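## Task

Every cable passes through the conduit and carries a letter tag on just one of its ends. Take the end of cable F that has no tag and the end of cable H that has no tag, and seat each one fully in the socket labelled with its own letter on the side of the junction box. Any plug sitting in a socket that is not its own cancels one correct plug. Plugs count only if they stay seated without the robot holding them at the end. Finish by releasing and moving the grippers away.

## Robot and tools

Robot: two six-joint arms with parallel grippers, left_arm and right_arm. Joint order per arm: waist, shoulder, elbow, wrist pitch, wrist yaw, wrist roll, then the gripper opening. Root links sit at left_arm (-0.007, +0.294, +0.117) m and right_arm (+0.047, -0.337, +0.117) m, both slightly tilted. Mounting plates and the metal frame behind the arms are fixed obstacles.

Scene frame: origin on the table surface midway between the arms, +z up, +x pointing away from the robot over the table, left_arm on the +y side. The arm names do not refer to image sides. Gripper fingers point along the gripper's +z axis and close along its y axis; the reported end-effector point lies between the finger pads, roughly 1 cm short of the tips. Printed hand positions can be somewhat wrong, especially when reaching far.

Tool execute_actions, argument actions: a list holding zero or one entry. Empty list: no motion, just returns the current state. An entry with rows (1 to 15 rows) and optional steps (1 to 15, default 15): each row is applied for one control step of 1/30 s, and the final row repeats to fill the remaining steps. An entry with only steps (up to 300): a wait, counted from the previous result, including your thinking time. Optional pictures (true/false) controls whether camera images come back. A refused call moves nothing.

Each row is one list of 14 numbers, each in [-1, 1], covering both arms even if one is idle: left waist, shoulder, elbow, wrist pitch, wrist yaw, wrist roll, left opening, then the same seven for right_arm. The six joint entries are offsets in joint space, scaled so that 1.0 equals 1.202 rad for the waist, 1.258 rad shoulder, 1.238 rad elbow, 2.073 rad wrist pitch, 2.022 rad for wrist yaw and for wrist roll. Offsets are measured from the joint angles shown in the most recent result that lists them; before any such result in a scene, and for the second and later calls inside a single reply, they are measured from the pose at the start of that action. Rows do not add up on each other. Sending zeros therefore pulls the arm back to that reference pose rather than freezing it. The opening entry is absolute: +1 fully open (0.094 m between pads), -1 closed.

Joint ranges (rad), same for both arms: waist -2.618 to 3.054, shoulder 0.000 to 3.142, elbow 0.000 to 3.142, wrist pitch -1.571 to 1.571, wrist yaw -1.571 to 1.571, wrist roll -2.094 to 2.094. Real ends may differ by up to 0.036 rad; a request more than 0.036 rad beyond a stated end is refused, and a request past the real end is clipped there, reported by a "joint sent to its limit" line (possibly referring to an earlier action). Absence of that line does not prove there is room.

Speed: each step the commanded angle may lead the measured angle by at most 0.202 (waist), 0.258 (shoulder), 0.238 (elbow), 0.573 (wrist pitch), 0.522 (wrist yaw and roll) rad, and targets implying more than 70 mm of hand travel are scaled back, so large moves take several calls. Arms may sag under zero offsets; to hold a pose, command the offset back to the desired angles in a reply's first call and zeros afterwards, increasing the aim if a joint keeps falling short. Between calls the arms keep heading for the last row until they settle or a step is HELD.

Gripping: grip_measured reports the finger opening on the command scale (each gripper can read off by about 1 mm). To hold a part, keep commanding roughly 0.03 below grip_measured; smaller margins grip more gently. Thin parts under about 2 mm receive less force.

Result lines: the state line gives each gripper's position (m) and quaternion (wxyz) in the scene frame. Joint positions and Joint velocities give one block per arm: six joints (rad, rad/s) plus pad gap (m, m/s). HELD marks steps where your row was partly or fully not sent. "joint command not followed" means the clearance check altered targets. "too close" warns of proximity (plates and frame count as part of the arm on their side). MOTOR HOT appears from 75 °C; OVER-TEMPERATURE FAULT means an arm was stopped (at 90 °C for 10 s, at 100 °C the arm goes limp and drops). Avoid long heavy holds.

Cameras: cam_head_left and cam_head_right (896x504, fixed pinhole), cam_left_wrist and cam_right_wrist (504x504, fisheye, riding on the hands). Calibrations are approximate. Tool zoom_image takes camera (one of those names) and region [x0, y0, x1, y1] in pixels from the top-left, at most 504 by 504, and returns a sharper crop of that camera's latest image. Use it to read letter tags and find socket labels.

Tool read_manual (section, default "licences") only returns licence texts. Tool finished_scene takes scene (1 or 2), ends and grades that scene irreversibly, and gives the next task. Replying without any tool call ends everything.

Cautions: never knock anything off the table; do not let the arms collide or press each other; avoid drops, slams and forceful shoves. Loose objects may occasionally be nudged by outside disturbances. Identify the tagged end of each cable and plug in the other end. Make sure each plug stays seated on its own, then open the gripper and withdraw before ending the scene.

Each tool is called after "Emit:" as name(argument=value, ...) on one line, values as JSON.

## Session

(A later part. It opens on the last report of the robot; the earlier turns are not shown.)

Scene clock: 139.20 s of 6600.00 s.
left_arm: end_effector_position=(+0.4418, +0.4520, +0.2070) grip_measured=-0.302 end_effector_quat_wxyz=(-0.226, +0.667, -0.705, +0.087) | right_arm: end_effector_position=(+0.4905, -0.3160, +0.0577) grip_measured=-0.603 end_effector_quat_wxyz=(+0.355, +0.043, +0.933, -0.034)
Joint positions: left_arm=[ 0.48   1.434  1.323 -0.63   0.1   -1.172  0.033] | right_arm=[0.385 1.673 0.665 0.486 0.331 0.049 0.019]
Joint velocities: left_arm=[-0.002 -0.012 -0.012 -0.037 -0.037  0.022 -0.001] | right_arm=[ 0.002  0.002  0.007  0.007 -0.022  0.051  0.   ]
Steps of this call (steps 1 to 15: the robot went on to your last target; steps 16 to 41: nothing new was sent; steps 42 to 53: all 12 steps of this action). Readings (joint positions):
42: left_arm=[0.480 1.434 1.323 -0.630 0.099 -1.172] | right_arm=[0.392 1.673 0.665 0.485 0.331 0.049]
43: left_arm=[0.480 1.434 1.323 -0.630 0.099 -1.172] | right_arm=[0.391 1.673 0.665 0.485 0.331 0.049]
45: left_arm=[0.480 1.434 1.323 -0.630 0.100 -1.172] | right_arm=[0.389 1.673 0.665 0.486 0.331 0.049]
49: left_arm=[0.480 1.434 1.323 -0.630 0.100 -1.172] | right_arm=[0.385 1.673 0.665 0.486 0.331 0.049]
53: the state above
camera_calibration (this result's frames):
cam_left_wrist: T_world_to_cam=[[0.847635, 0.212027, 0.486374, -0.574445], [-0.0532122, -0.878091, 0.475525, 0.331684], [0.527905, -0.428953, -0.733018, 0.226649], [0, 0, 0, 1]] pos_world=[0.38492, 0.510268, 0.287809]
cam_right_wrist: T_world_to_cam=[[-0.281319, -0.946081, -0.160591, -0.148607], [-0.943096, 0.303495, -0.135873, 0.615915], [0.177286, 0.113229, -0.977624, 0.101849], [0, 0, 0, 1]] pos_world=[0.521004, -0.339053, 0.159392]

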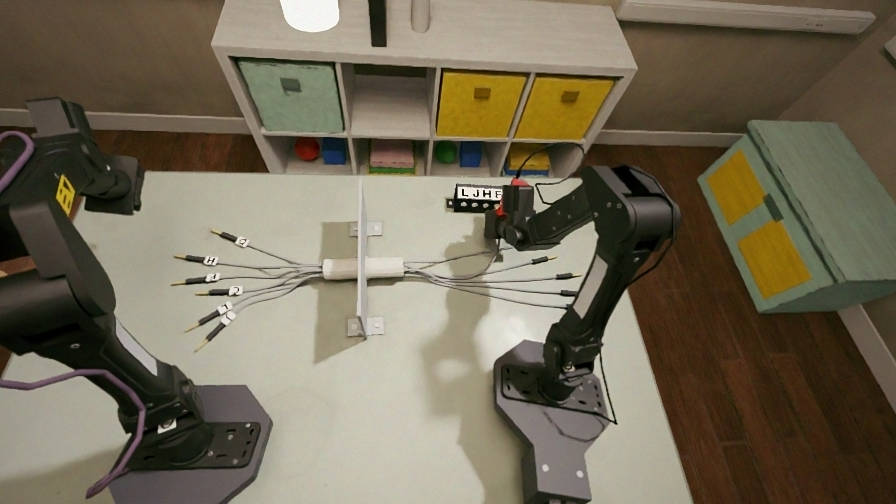

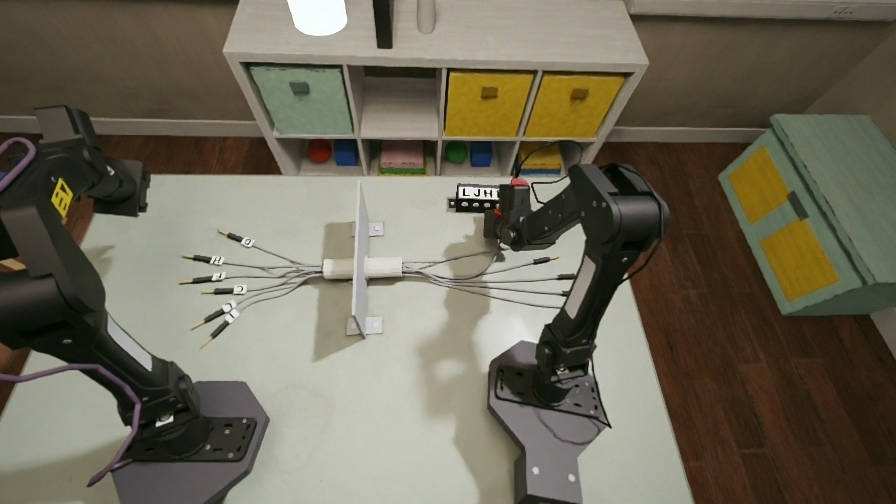

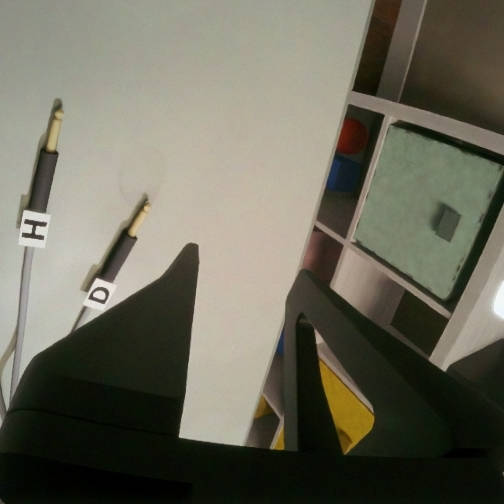

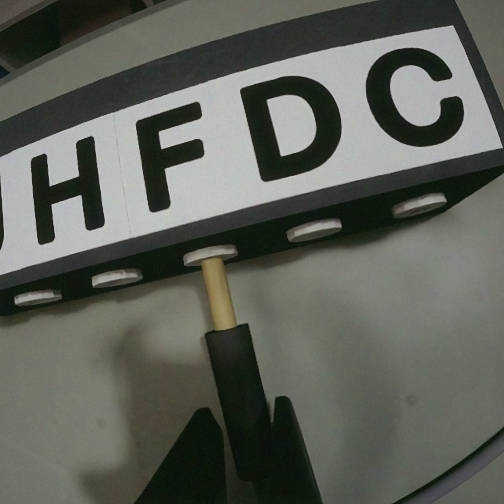

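Emit:
execute_actions(actions=[{"rows":[[0,0,0,0,0,0,-0.3,0,0,0.01,0.01,0,0,-0.7],[0,0,0,0,0,0,-0.3,0,0,0.01,0.01,0,0,-0.78],[0,0,0,0,0,0,-0.3,0,0,0.01,0.01,0,0,-0.83],[0,0,0,0,0,0,-0.3,0,0,0.01,0.01,0,0,-0.83],[0,0,0,0,0,0,-0.3,0,0.006,0.025,0.02,0,0,-0.83],[0,0,0,0,0,0,-0.3,0,0.012,0.04,0.025,0,0,-0.83],[0,0,0,0,0,0,-0.3,0,0.018,0.055,0.03,0,0,-0.83],[0,0,0,0,0,0,-0.3,0,0.024,0.07,0.035,0,0,-0.83]],"steps":15}])

Scene clock: 140.73 s of 6600.00 s.
left_arm: end_effector_position=(+0.4419, +0.4518, +0.2070) grip_measured=-0.302 end_effector_quat_wxyz=(-0.225, +0.667, -0.705, +0.087) | right_arm: end_effector_position=(+0.5053, -0.3151, +0.0599) grip_measured=-0.798 end_effector_quat_wxyz=(+0.366, +0.047, +0.929, -0.036)
Joint positions: left_arm=[ 0.48   1.434  1.323 -0.63   0.101 -1.172  0.033] | right_arm=[0.385 1.705 0.711 0.495 0.337 0.049 0.009]
Joint velocities: left_arm=[ 0.007 -0.007 -0.007 -0.007  0.037 -0.007  0.001] | right_arm=[-0.017  0.002 -0.002  0.022 -0.007 -0.022  0.   ]
Steps of this call (steps 1 to 15: the robot went on to your last target; steps 16 to 31: nothing new was sent; steps 32 to 46: all 15 steps of this action). Readings (joint positions):
32: left_arm=[0.480 1.434 1.323 -0.630 0.100 -1.172] | right_arm=[0.385 1.673 0.665 0.487 0.331 0.049]
33: left_arm=[0.480 1.434 1.323 -0.630 0.100 -1.172] | right_arm=[0.385 1.673 0.665 0.487 0.331 0.049]
35: left_arm=[0.480 1.434 1.323 -0.630 0.101 -1.172] | right_arm=[0.385 1.673 0.665 0.487 0.329 0.049]
39: left_arm=[0.480 1.434 1.323 -0.630 0.101 -1.172] | right_arm=[0.385 1.683 0.681 0.490 0.329 0.049]
46: the state above
camera_calibration (this result's frames):
cam_left_wrist: T_world_to_cam=[[0.847586, 0.212036, 0.486455, -0.574461], [-0.0538417, -0.877608, 0.476345, 0.331412], [0.527919, -0.429935, -0.732432, 0.226843], [0, 0, 0, 1]] pos_world=[0.384994, 0.510184, 0.28773]
cam_right_wrist: T_world_to_cam=[[-0.284973, -0.943955, -0.166552, -0.140321], [-0.9374, 0.310737, -0.157235, 0.630536], [0.200177, 0.111318, -0.973415, 0.0888185], [0, 0, 0, 1]] pos_world=[0.533297, -0.338274, 0.162229]

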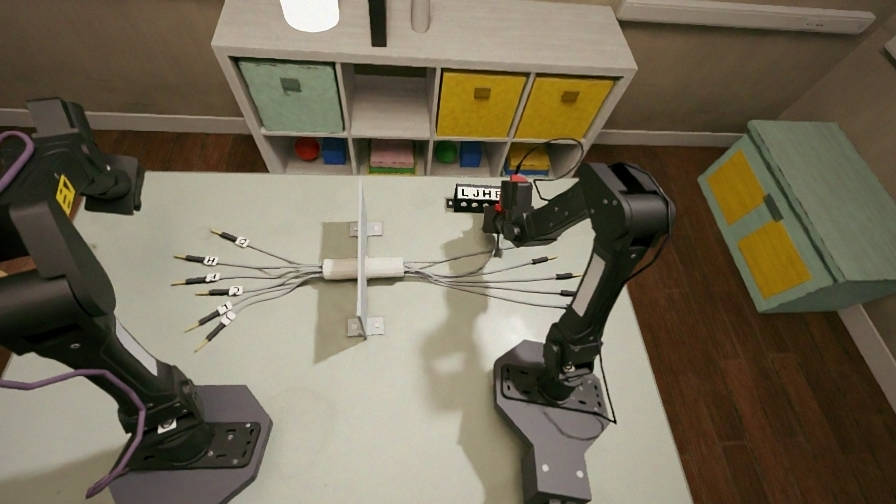

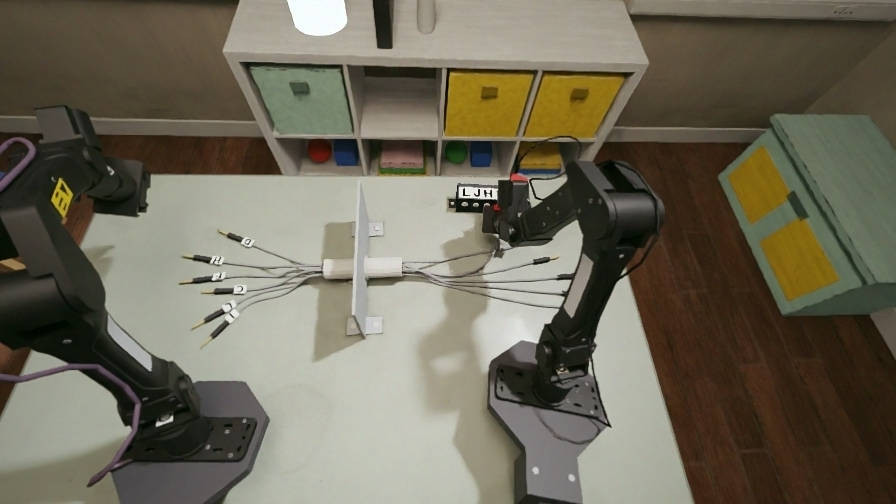

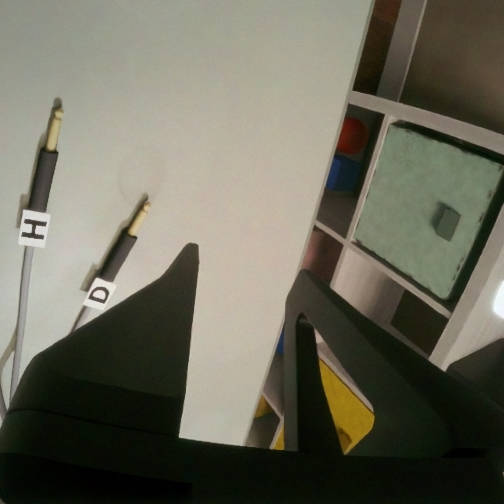

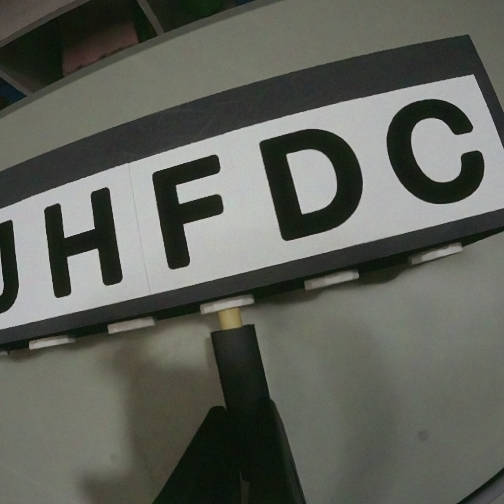

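Emit:
execute_actions(actions=[{"rows":[[0,0,0,0,0,0,-0.3,0,0.008,0.02,0,0,0,-0.84],[0,0,0,0,0,0,-0.3,0,0.012,0.028,0,0,0,-0.84],[0,0,0,0,0,0,-0.3,0,0.016,0.036,-0.003,0,0,-0.84],[0,0,0,0,0,0,-0.3,0,0.02,0.044,-0.006,0,0,-0.84],[0,0,0,0,0,0,-0.3,0,0.025,0.052,-0.008,0,0,-0.84]],"steps":15}])

Scene clock: 142.00 s of 6600.00 s.
left_arm: end_effector_position=(+0.4420, +0.4516, +0.2070) grip_measured=-0.302 end_effector_quat_wxyz=(-0.225, +0.667, -0.705, +0.088) | right_arm: end_effector_position=(+0.5049, -0.3159, +0.0577) grip_measured=-0.798 end_effector_quat_wxyz=(+0.356, +0.045, +0.932, -0.040)
Joint positions: left_arm=[ 0.48   1.434  1.323 -0.63   0.102 -1.172  0.033] | right_arm=[0.385 1.708 0.726 0.462 0.343 0.049 0.009]
Joint velocities: left_arm=[ 0.002  0.007 -0.012  0.022  0.037 -0.081 -0.001] | right_arm=[-0.012 -0.012  0.007  0.037 -0.007  0.007  0.001]
Steps of this call (steps 1 to 15: the robot went on to your last target; steps 16 to 23: nothing new was sent; steps 24 to 38: all 15 steps of this action). Readings (joint positions):
24: left_arm=[0.480 1.434 1.323 -0.630 0.101 -1.172] | right_arm=[0.385 1.705 0.711 0.492 0.337 0.049]
25: left_arm=[0.480 1.434 1.323 -0.630 0.102 -1.172] | right_arm=[0.385 1.705 0.711 0.492 0.337 0.049]
27: left_arm=[0.480 1.434 1.323 -0.630 0.102 -1.172] | right_arm=[0.385 1.708 0.716 0.486 0.340 0.049]
31: left_arm=[0.480 1.434 1.323 -0.630 0.102 -1.172] | right_arm=[0.385 1.708 0.725 0.465 0.343 0.049]
38: the state above
camera_calibration (this result's frames):
cam_left_wrist: T_world_to_cam=[[0.847537, 0.212046, 0.486535, -0.574477], [-0.0544713, -0.877124, 0.477164, 0.331139], [0.527933, -0.430917, -0.731845, 0.227037], [0, 0, 0, 1]] pos_world=[0.385068, 0.5101, 0.287651]
cam_right_wrist: T_world_to_cam=[[-0.288802, -0.945057, -0.15317, -0.140715], [-0.940263, 0.310107, -0.140494, 0.630343], [0.180274, 0.103445, -0.978162, 0.094658], [0, 0, 0, 1]] pos_world=[0.534986, -0.338249, 0.159597]

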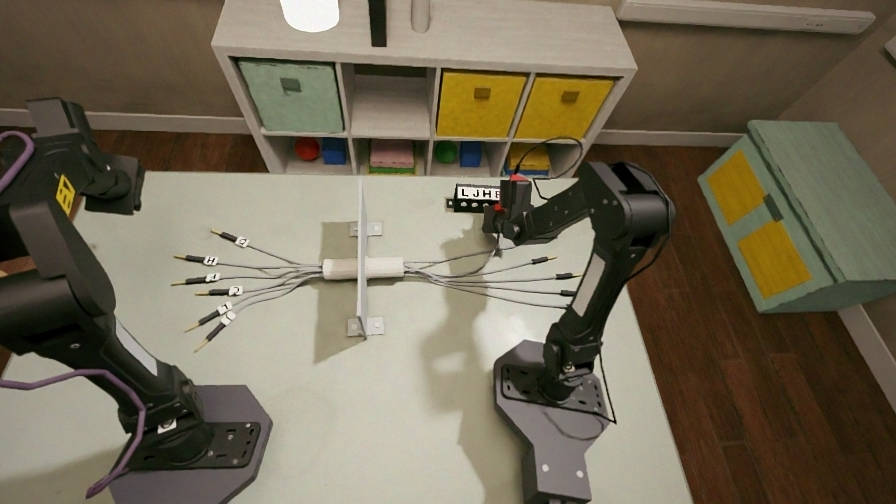

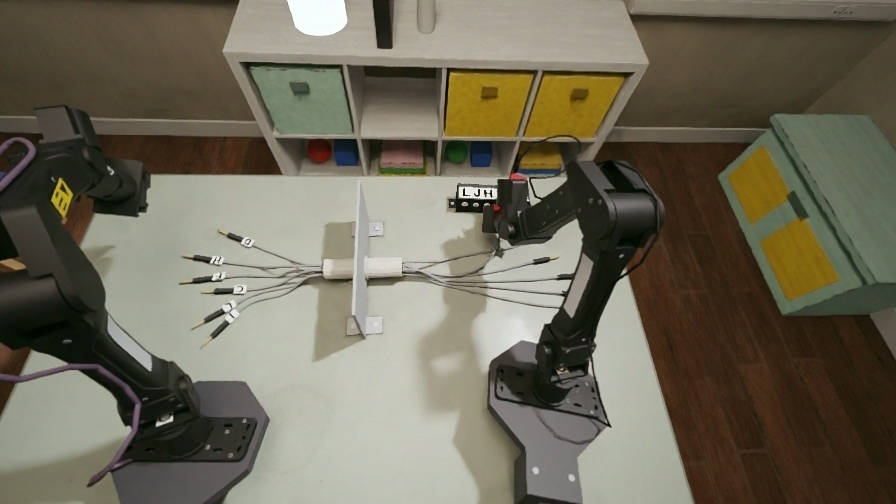

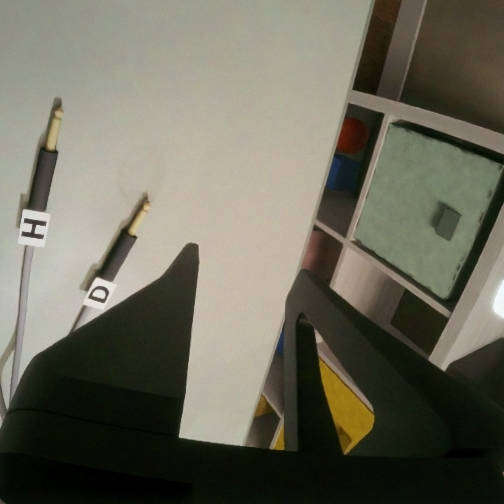

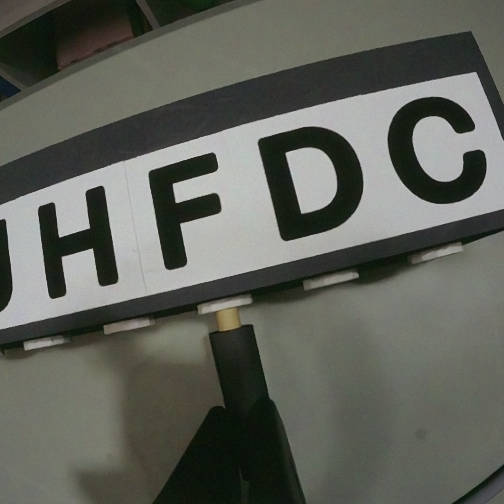

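Emit:
execute_actions(actions=[{"rows":[[0,0,0,0,0,0,-0.3,0,0,0.01,0.015,0,0,-0.76],[0,0,0,0,0,0,-0.3,0,0,0.01,0.015,0,0,-0.68],[0,0,0,0,0,0,-0.3,0,0,0.01,0.015,0,0,-0.62],[0,0,0,0,0,0,-0.3,0,0,0.01,0.015,0,0,-0.62]],"steps":12}])

Scene clock: 143.23 s of 6600.00 s.
left_arm: end_effector_position=(+0.4421, +0.4514, +0.2070) grip_measured=-0.302 end_effector_quat_wxyz=(-0.225, +0.666, -0.705, +0.088) | right_arm: end_effector_position=(+0.5072, -0.3158, +0.0597) grip_measured=-0.623 end_effector_quat_wxyz=(+0.362, +0.047, +0.930, -0.039)
Joint positions: left_arm=[ 0.48   1.434  1.323 -0.63   0.103 -1.172  0.033] | right_arm=[0.385 1.708 0.726 0.475 0.343 0.049 0.018]
Joint velocities: left_arm=[-0.012  0.007 -0.012 -0.037 -0.051  0.051  0.   ] | right_arm=[-0.012  0.012 -0.017 -0.051  0.022  0.007 -0.001]
Steps of this call (steps 1 to 15: the robot went on to your last target; steps 16 to 25: nothing new was sent; steps 26 to 37: all 12 steps of this action). Readings (joint positions):
26: left_arm=[0.480 1.434 1.323 -0.630 0.103 -1.172] | right_arm=[0.385 1.708 0.726 0.462 0.344 0.049]
27: left_arm=[0.480 1.434 1.323 -0.630 0.103 -1.172] | right_arm=[0.385 1.708 0.726 0.463 0.343 0.049]
29: left_arm=[0.480 1.434 1.323 -0.630 0.103 -1.172] | right_arm=[0.385 1.708 0.726 0.468 0.343 0.049]
33: left_arm=[0.480 1.434 1.323 -0.630 0.103 -1.172] | right_arm=[0.385 1.708 0.726 0.473 0.343 0.049]
37: the state above
camera_calibration (this result's frames):
cam_left_wrist: T_world_to_cam=[[0.847489, 0.212056, 0.486616, -0.574492], [-0.0551008, -0.876639, 0.477983, 0.330867], [0.527946, -0.431898, -0.731257, 0.22723], [0, 0, 0, 1]] pos_world=[0.385142, 0.510016, 0.287572]
cam_right_wrist: T_world_to_cam=[[-0.288795, -0.944109, -0.158922, -0.139056], [-0.937775, 0.312384, -0.151642, 0.632907], [0.192811, 0.10524, -0.975576, 0.0903103], [0, 0, 0, 1]] pos_world=[0.535952, -0.338498, 0.161981]

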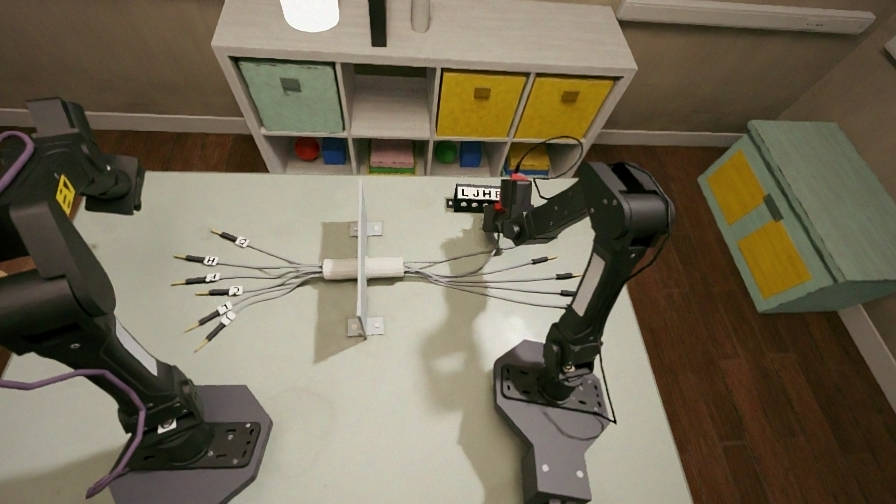

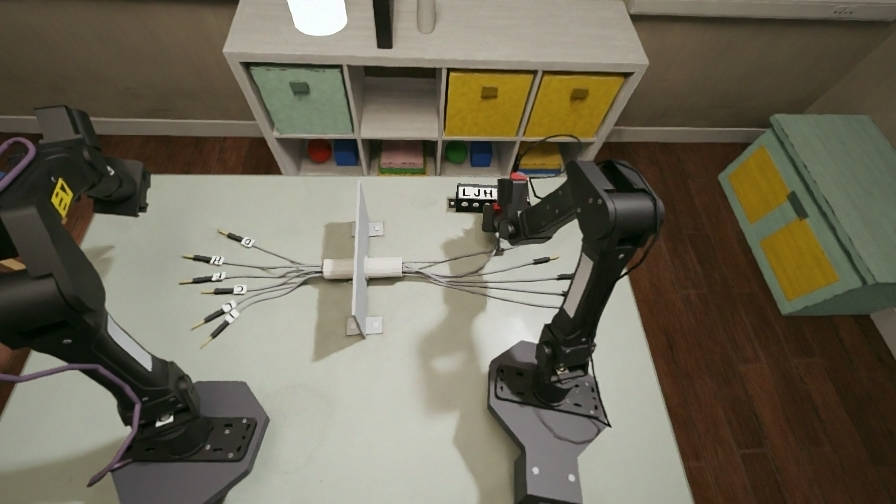

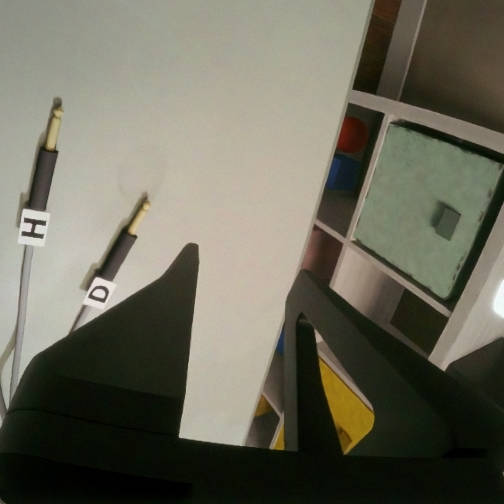

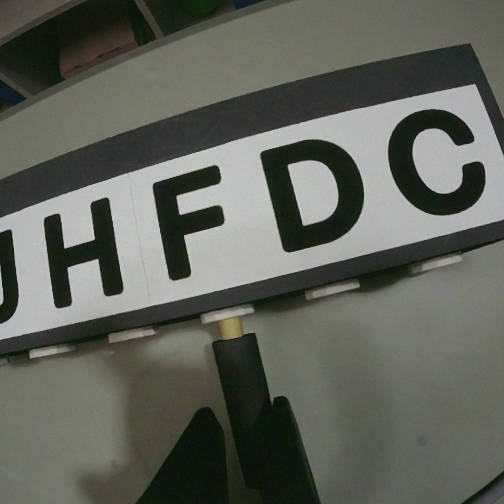

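Centered. Close and push with q4 lead.

Emit:
execute_actions(actions=[{"rows":[[0,0,0,0,0,0,-0.3,0,0,0.01,0.01,0,0,-0.72],[0,0,0,0,0,0,-0.3,0,0,0.01,0.01,0,0,-0.79],[0,0,0,0,0,0,-0.3,0,0,0.01,0.01,0,0,-0.84],[0,0,0,0,0,0,-0.3,0,0,0.01,0.01,0,0,-0.84],[0,0,0,0,0,0,-0.3,0,0.008,0.025,0.02,0,0,-0.84],[0,0,0,0,0,0,-0.3,0,0.016,0.04,0.03,0,0,-0.84],[0,0,0,0,0,0,-0.3,0,0.024,0.055,0.04,0,0,-0.84],[0,0,0,0,0,0,-0.3,0,0.03,0.07,0.05,0,0,-0.84]],"steps":15}])

Scene clock: 144.87 s of 6600.00 s.
left_arm: end_effector_position=(+0.4421, +0.4512, +0.2070) grip_measured=-0.302 end_effector_quat_wxyz=(-0.225, +0.666, -0.705, +0.089) | right_arm: end_effector_position=(+0.5092, -0.3160, +0.0602) grip_measured=-0.809 end_effector_quat_wxyz=(+0.361, +0.047, +0.931, -0.042)
Joint positions: left_arm=[ 0.48   1.434  1.323 -0.63   0.105 -1.172  0.033] | right_arm=[0.387 1.711 0.739 0.462 0.351 0.049 0.009]
Joint velocities: left_arm=[-0.012 -0.002  0.002  0.022 -0.022 -0.037 -0.001] | right_arm=[-0.017 -0.007 -0.002 -0.022  0.007  0.037 -0.   ]
Steps of this call (steps 1 to 15: the robot went on to your last target; steps 16 to 34: nothing new was sent; steps 35 to 49: all 15 steps of this action). Readings (joint positions):
35: left_arm=[0.480 1.434 1.323 -0.630 0.104 -1.172] | right_arm=[0.385 1.708 0.726 0.476 0.343 0.049]
36: left_arm=[0.480 1.434 1.323 -0.630 0.104 -1.172] | right_arm=[0.385 1.708 0.726 0.476 0.343 0.049]
38: left_arm=[0.480 1.434 1.323 -0.630 0.104 -1.172] | right_arm=[0.385 1.708 0.726 0.476 0.343 0.049]
42: left_arm=[0.480 1.434 1.323 -0.630 0.105 -1.172] | right_arm=[0.385 1.711 0.733 0.475 0.346 0.049]
49: the state above
camera_calibration (this result's frames):
cam_left_wrist: T_world_to_cam=[[0.84744, 0.212066, 0.486697, -0.574508], [-0.0557304, -0.876153, 0.478801, 0.330594], [0.527958, -0.432879, -0.730668, 0.227423], [0, 0, 0, 1]] pos_world=[0.385216, 0.509931, 0.287493]
cam_right_wrist: T_world_to_cam=[[-0.292002, -0.944229, -0.152205, -0.137376], [-0.937421, 0.314115, -0.150245, 0.63517], [0.189675, 0.0988083, -0.976862, 0.0900682], [0, 0, 0, 1]] pos_world=[0.538224, -0.338131, 0.162506]

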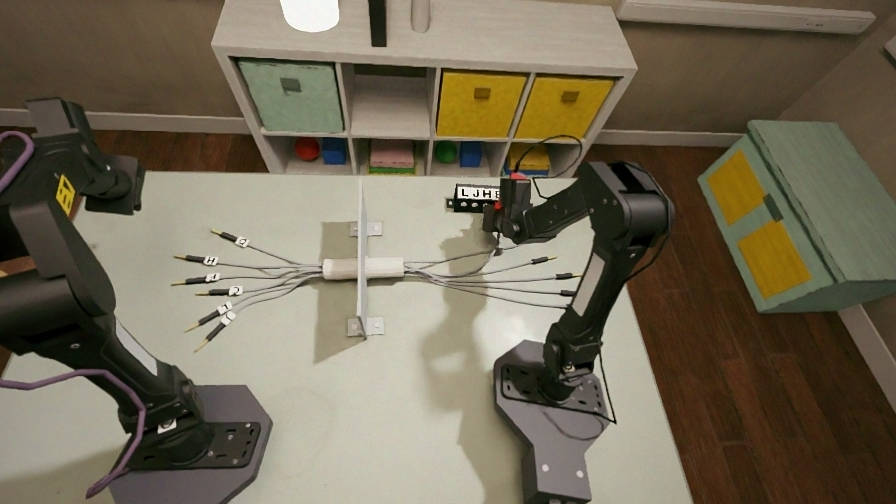

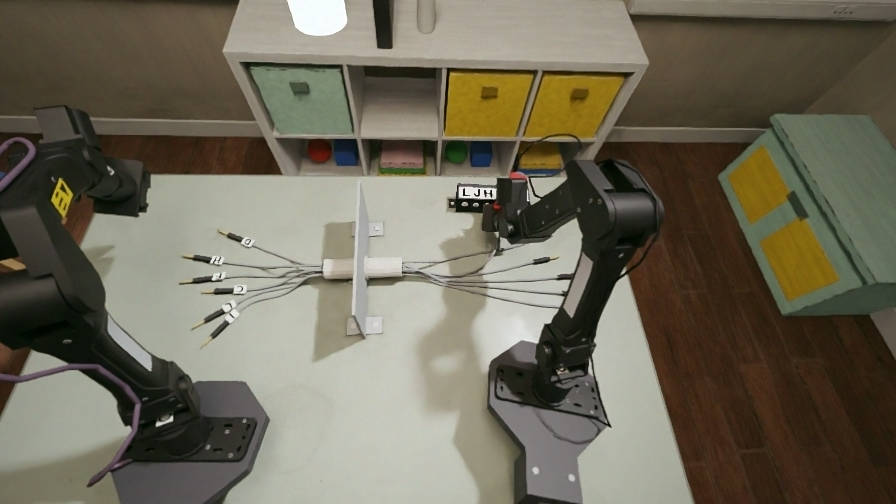

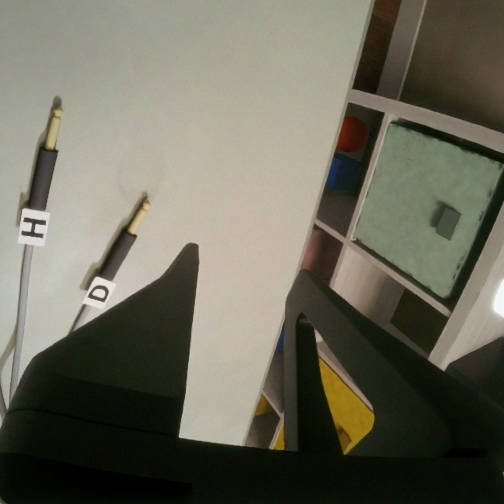

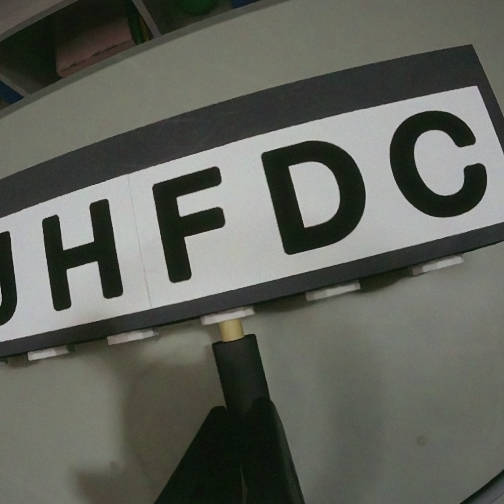

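Emit:
execute_actions(actions=[{"rows":[[0,0,0,0,0,0,-0.3,0,0,0,0,0,0,-0.76],[0,0,0,0,0,0,-0.3,0,0,0,0,0,0,-0.68],[0,0,0,0,0,0,-0.3,0,0.008,-0.01,0,-0.005,0,-0.62],[0,0,0,0,0,0,-0.3,0,0.016,-0.015,0,-0.01,0,-0.62],[0,0,0,0,0,0,-0.3,0,0.022,-0.015,0,-0.01,0,-0.62]],"steps":13}])

Scene clock: 146.10 s of 6600.00 s.
left_arm: end_effector_position=(+0.4422, +0.4510, +0.2070) grip_measured=-0.302 end_effector_quat_wxyz=(-0.224, +0.666, -0.705, +0.089) | right_arm: end_effector_position=(+0.5054, -0.3132, +0.0522) grip_measured=-0.623 end_effector_quat_wxyz=(+0.350, +0.042, +0.935, -0.038)
Joint positions: left_arm=[ 0.48   1.434  1.323 -0.63   0.106 -1.172  0.033] | right_arm=[0.387 1.729 0.739 0.457 0.34  0.049 0.018]
Joint velocities: left_arm=[ 0.007 -0.002  0.022  0.007 -0.081 -0.022 -0.001] | right_arm=[-0.007 -0.022 -0.012 -0.022 -0.037  0.022  0.001]
Steps of this call (steps 1 to 15: the robot went on to your last target; steps 16 to 24: nothing new was sent; steps 25 to 37: all 13 steps of this action). Readings (joint positions):
25: left_arm=[0.480 1.434 1.323 -0.630 0.105 -1.172] | right_arm=[0.387 1.711 0.739 0.455 0.352 0.049]
26: left_arm=[0.480 1.434 1.323 -0.630 0.105 -1.172] | right_arm=[0.387 1.711 0.739 0.455 0.352 0.049]
28: left_arm=[0.480 1.434 1.323 -0.630 0.105 -1.172] | right_arm=[0.387 1.712 0.739 0.456 0.350 0.049]
32: left_arm=[0.480 1.434 1.323 -0.630 0.105 -1.172] | right_arm=[0.387 1.724 0.739 0.457 0.341 0.049]
37: the state above
camera_calibration (this result's frames):
cam_left_wrist: T_world_to_cam=[[0.847391, 0.212077, 0.486777, -0.574524], [-0.05636, -0.875665, 0.479618, 0.330321], [0.52797, -0.433859, -0.730078, 0.227615], [0, 0, 0, 1]] pos_world=[0.385289, 0.509847, 0.287414]
cam_right_wrist: T_world_to_cam=[[-0.284516, -0.946785, -0.150496, -0.141709], [-0.943983, 0.304058, -0.128237, 0.628589], [0.167172, 0.10558, -0.980258, 0.096335], [0, 0, 0, 1]] pos_world=[0.536955, -0.335467, 0.153715]

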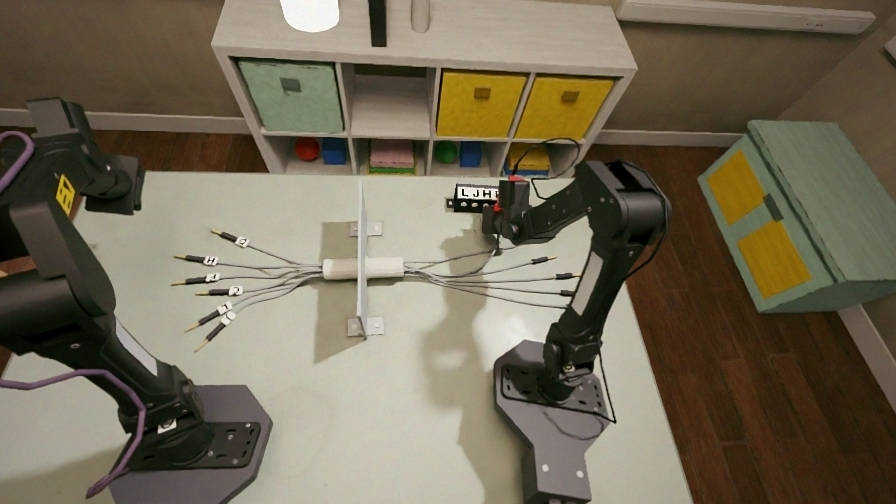

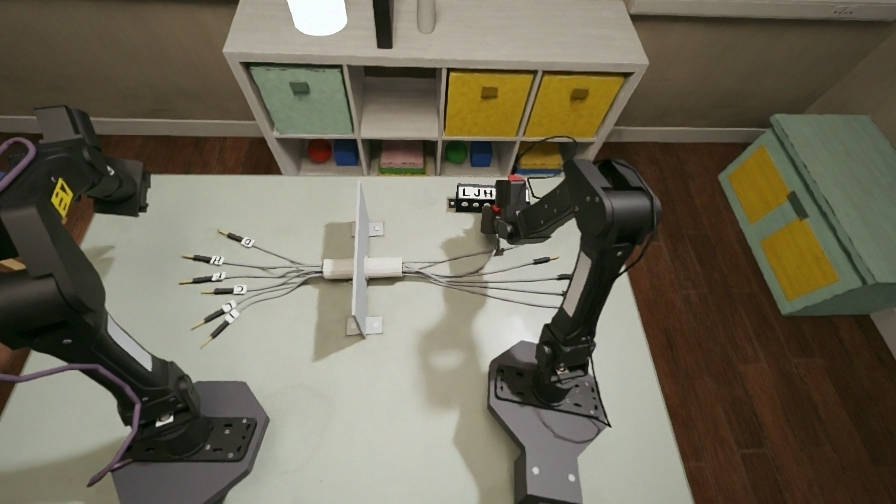

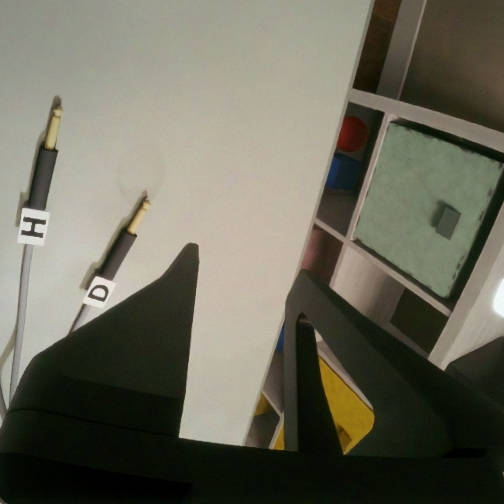

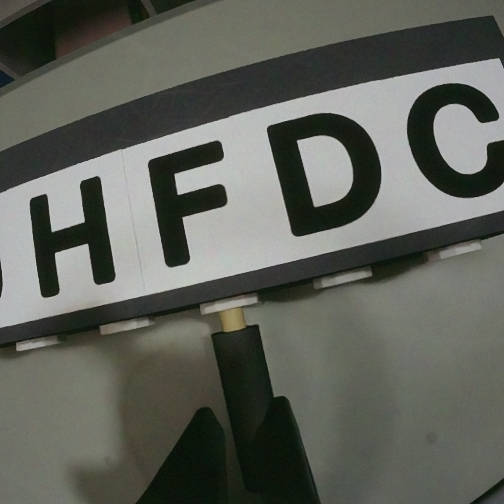

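Emit:
execute_actions(actions=[{"rows":[[0,0,0,0,0,0,-0.3,0,0,0.01,0.01,0,0,-0.72],[0,0,0,0,0,0,-0.3,0,0,0.01,0.01,0,0,-0.79],[0,0,0,0,0,0,-0.3,0,0,0.01,0.01,0,0,-0.84],[0,0,0,0,0,0,-0.3,0,0,0.01,0.01,0,0,-0.84],[0,0,0,0,0,0,-0.3,0,0.008,0.03,0.03,-0.005,0,-0.84],[0,0,0,0,0,0,-0.3,0,0.016,0.05,0.05,-0.01,0,-0.84],[0,0,0,0,0,0,-0.3,0,0.024,0.07,0.07,-0.015,0,-0.84],[0,0,0,0,0,0,-0.3,0,0.03,0.09,0.08,-0.02,0,-0.84]],"steps":15}])

Scene clock: 147.40 s of 6600.00 s.
left_arm: end_effector_position=(+0.4423, +0.4508, +0.2070) grip_measured=-0.302 end_effector_quat_wxyz=(-0.224, +0.666, -0.706, +0.090) | right_arm: end_effector_position=(+0.5076, -0.3153, +0.0524) grip_measured=-0.757 end_effector_quat_wxyz=(+0.349, +0.044, +0.935, -0.045)
Joint positions: left_arm=[ 0.48   1.434  1.323 -0.63   0.107 -1.172  0.033] | right_arm=[0.386 1.733 0.752 0.444 0.352 0.048 0.011]
Joint velocities: left_arm=[-0.007 -0.007 -0.002  0.022  0.037  0.037 -0.   ] | right_arm=[-0.012 -0.012 -0.022  0.022  0.007  0.037  0.001]
Steps of this call (steps 1 to 15: the robot went on to your last target; steps 16 to 24: nothing new was sent; steps 25 to 39: all 15 steps of this action). Readings (joint positions):
25: left_arm=[0.480 1.434 1.323 -0.630 0.106 -1.172] | right_arm=[0.387 1.729 0.739 0.457 0.343 0.049]
26: left_arm=[0.480 1.434 1.323 -0.630 0.106 -1.172] | right_arm=[0.386 1.729 0.739 0.457 0.348 0.049]
28: left_arm=[0.480 1.434 1.323 -0.630 0.107 -1.172] | right_arm=[0.386 1.729 0.739 0.458 0.348 0.049]
32: left_arm=[0.480 1.434 1.323 -0.630 0.107 -1.172] | right_arm=[0.386 1.733 0.746 0.459 0.350 0.048]
39: the state above
camera_calibration (this result's frames):
cam_left_wrist: T_world_to_cam=[[0.847342, 0.212087, 0.486858, -0.57454], [-0.0569896, -0.875177, 0.480435, 0.330048], [0.527981, -0.434838, -0.729487, 0.227807], [0, 0, 0, 1]] pos_world=[0.385363, 0.509762, 0.287336]
cam_right_wrist: T_world_to_cam=[[-0.29189, -0.946202, -0.139647, -0.139693], [-0.942279, 0.309525, -0.127692, 0.632101], [0.164046, 0.0943145, -0.981934, 0.0944721], [0, 0, 0, 1]] pos_world=[0.539343, -0.336739, 0.153972]

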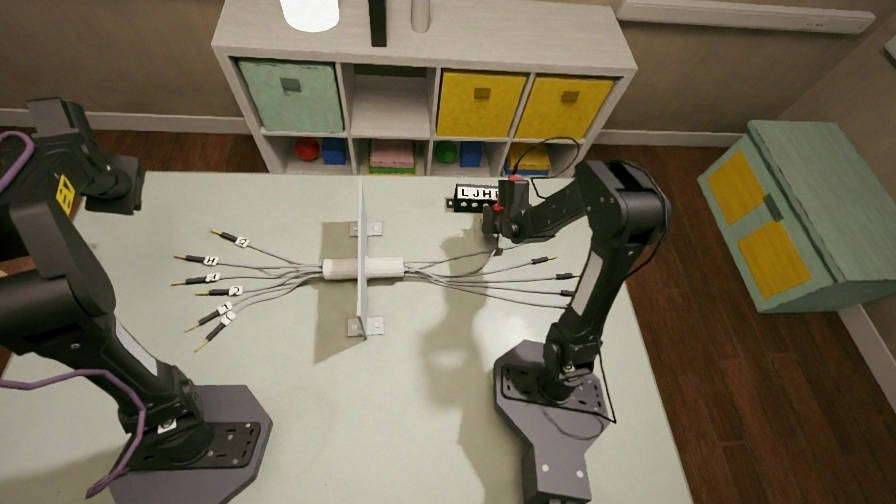

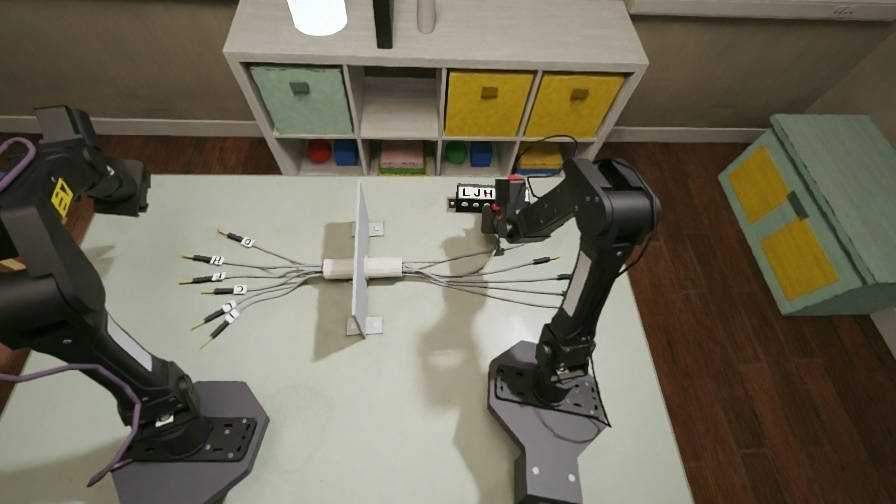

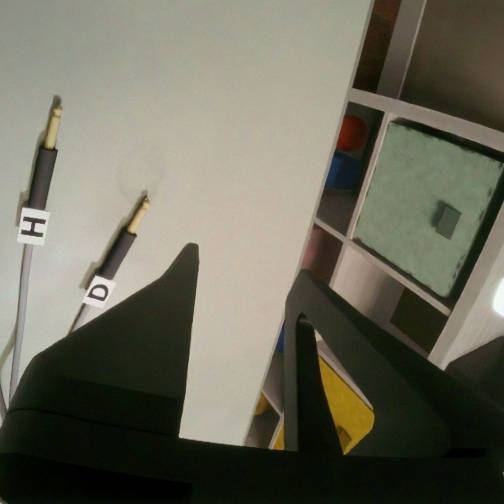

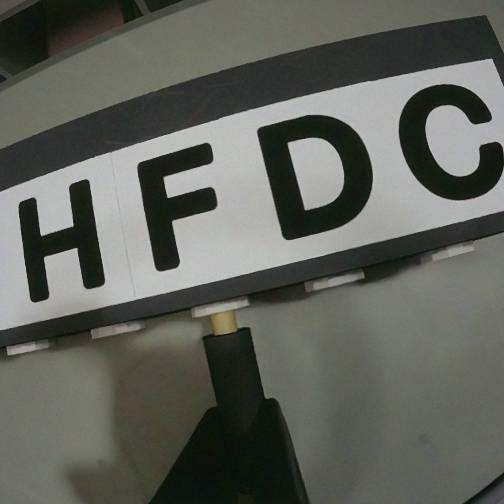

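Emit:
execute_actions(actions=[{"rows":[[0,0,0,0,0,0,-0.3,0,0,0,0,0,0,-0.76],[0,0,0,0,0,0,-0.3,0,0,0,0.005,0,0,-0.66],[0,0,0,0,0,0,-0.3,0,0,0,0.005,0,0,-0.55],[0,0,0,0,0,0,-0.3,-0.008,0,0,0.005,-0.012,0,-0.5],[0,0,0,0,0,0,-0.3,-0.016,0,0,0.005,-0.024,0,-0.5],[0,0,0,0,0,0,-0.3,-0.024,0,0,0.005,-0.036,0,-0.5]],"steps":15}])

Scene clock: 149.73 s of 6600.00 s.
left_arm: end_effector_position=(+0.4423, +0.4506, +0.2070) grip_measured=-0.302 end_effector_quat_wxyz=(-0.224, +0.666, -0.706, +0.090) | right_arm: end_effector_position=(+0.5073, -0.3140, +0.0497) grip_measured=-0.503 end_effector_quat_wxyz=(+0.345, +0.041, +0.937, -0.023)
Joint positions: left_arm=[ 0.48   1.434  1.323 -0.63   0.108 -1.172  0.033] | right_arm=[0.366 1.732 0.75  0.441 0.291 0.048 0.023]
Joint velocities: left_arm=[ 0.002 -0.012  0.007 -0.051  0.007  0.007 -0.   ] | right_arm=[-0.007  0.007 -0.002  0.051 -0.022 -0.007 -0.   ]
Steps of this call (steps 1 to 15: the robot went on to your last target; steps 16 to 55: nothing new was sent; steps 56 to 70: all 15 steps of this action). Readings (joint positions):
56: left_arm=[0.480 1.434 1.323 -0.630 0.107 -1.172] | right_arm=[0.386 1.732 0.750 0.438 0.354 0.048]
57: left_arm=[0.480 1.434 1.323 -0.630 0.107 -1.172] | right_arm=[0.387 1.732 0.750 0.438 0.354 0.048]
59: left_arm=[0.480 1.434 1.323 -0.630 0.107 -1.172] | right_arm=[0.387 1.732 0.750 0.440 0.351 0.048]
63: left_arm=[0.480 1.434 1.323 -0.630 0.108 -1.172] | right_arm=[0.374 1.732 0.750 0.441 0.314 0.048]
70: the state above
camera_calibration (this result's frames):
cam_left_wrist: T_world_to_cam=[[0.847293, 0.212098, 0.486938, -0.574556], [-0.0576193, -0.874687, 0.481251, 0.329774], [0.527991, -0.435817, -0.728896, 0.227999], [0, 0, 0, 1]] pos_world=[0.385437, 0.509677, 0.287257]
cam_right_wrist: T_world_to_cam=[[-0.27321, -0.945953, -0.174725, -0.146615], [-0.949291, 0.294504, -0.110064, 0.629063], [0.155572, 0.135794, -0.978446, 0.108985], [0, 0, 0, 1]] pos_world=[0.540152, -0.338752, 0.150255]

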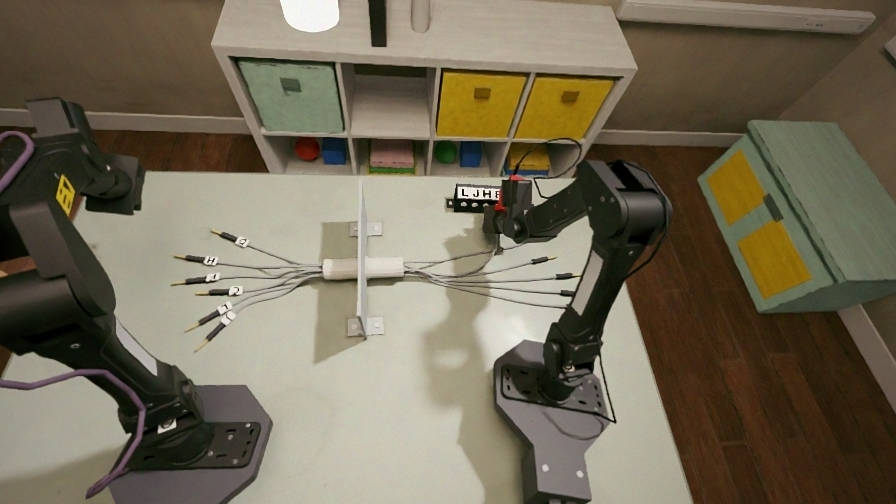

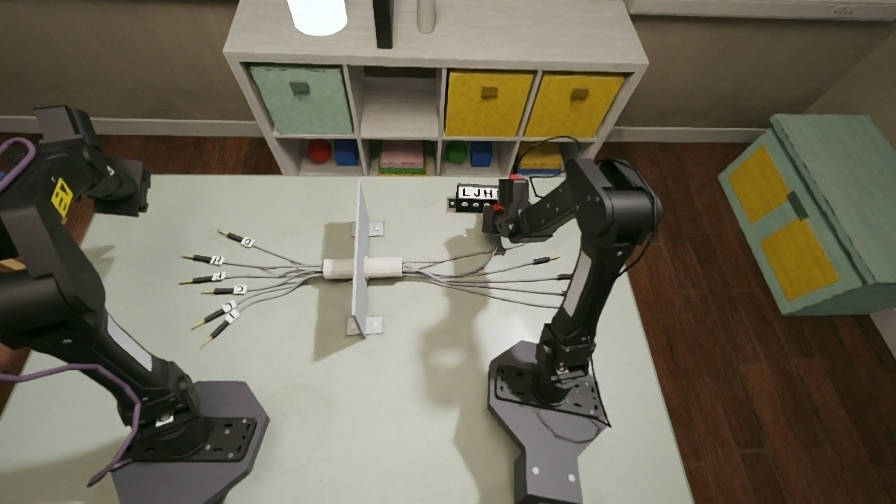

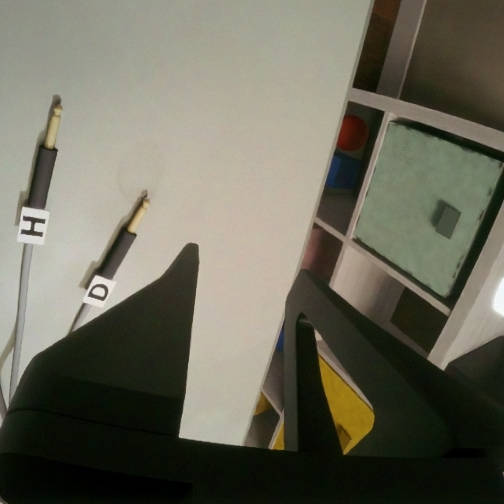

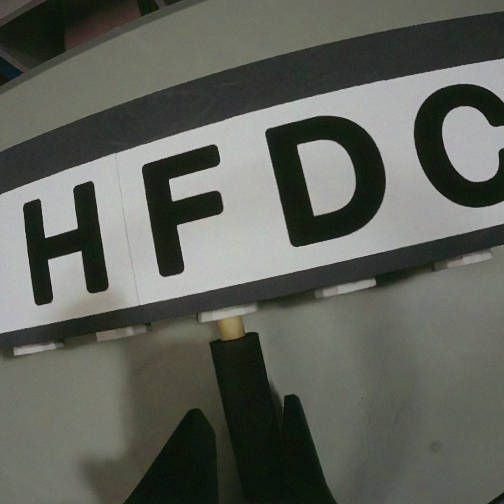

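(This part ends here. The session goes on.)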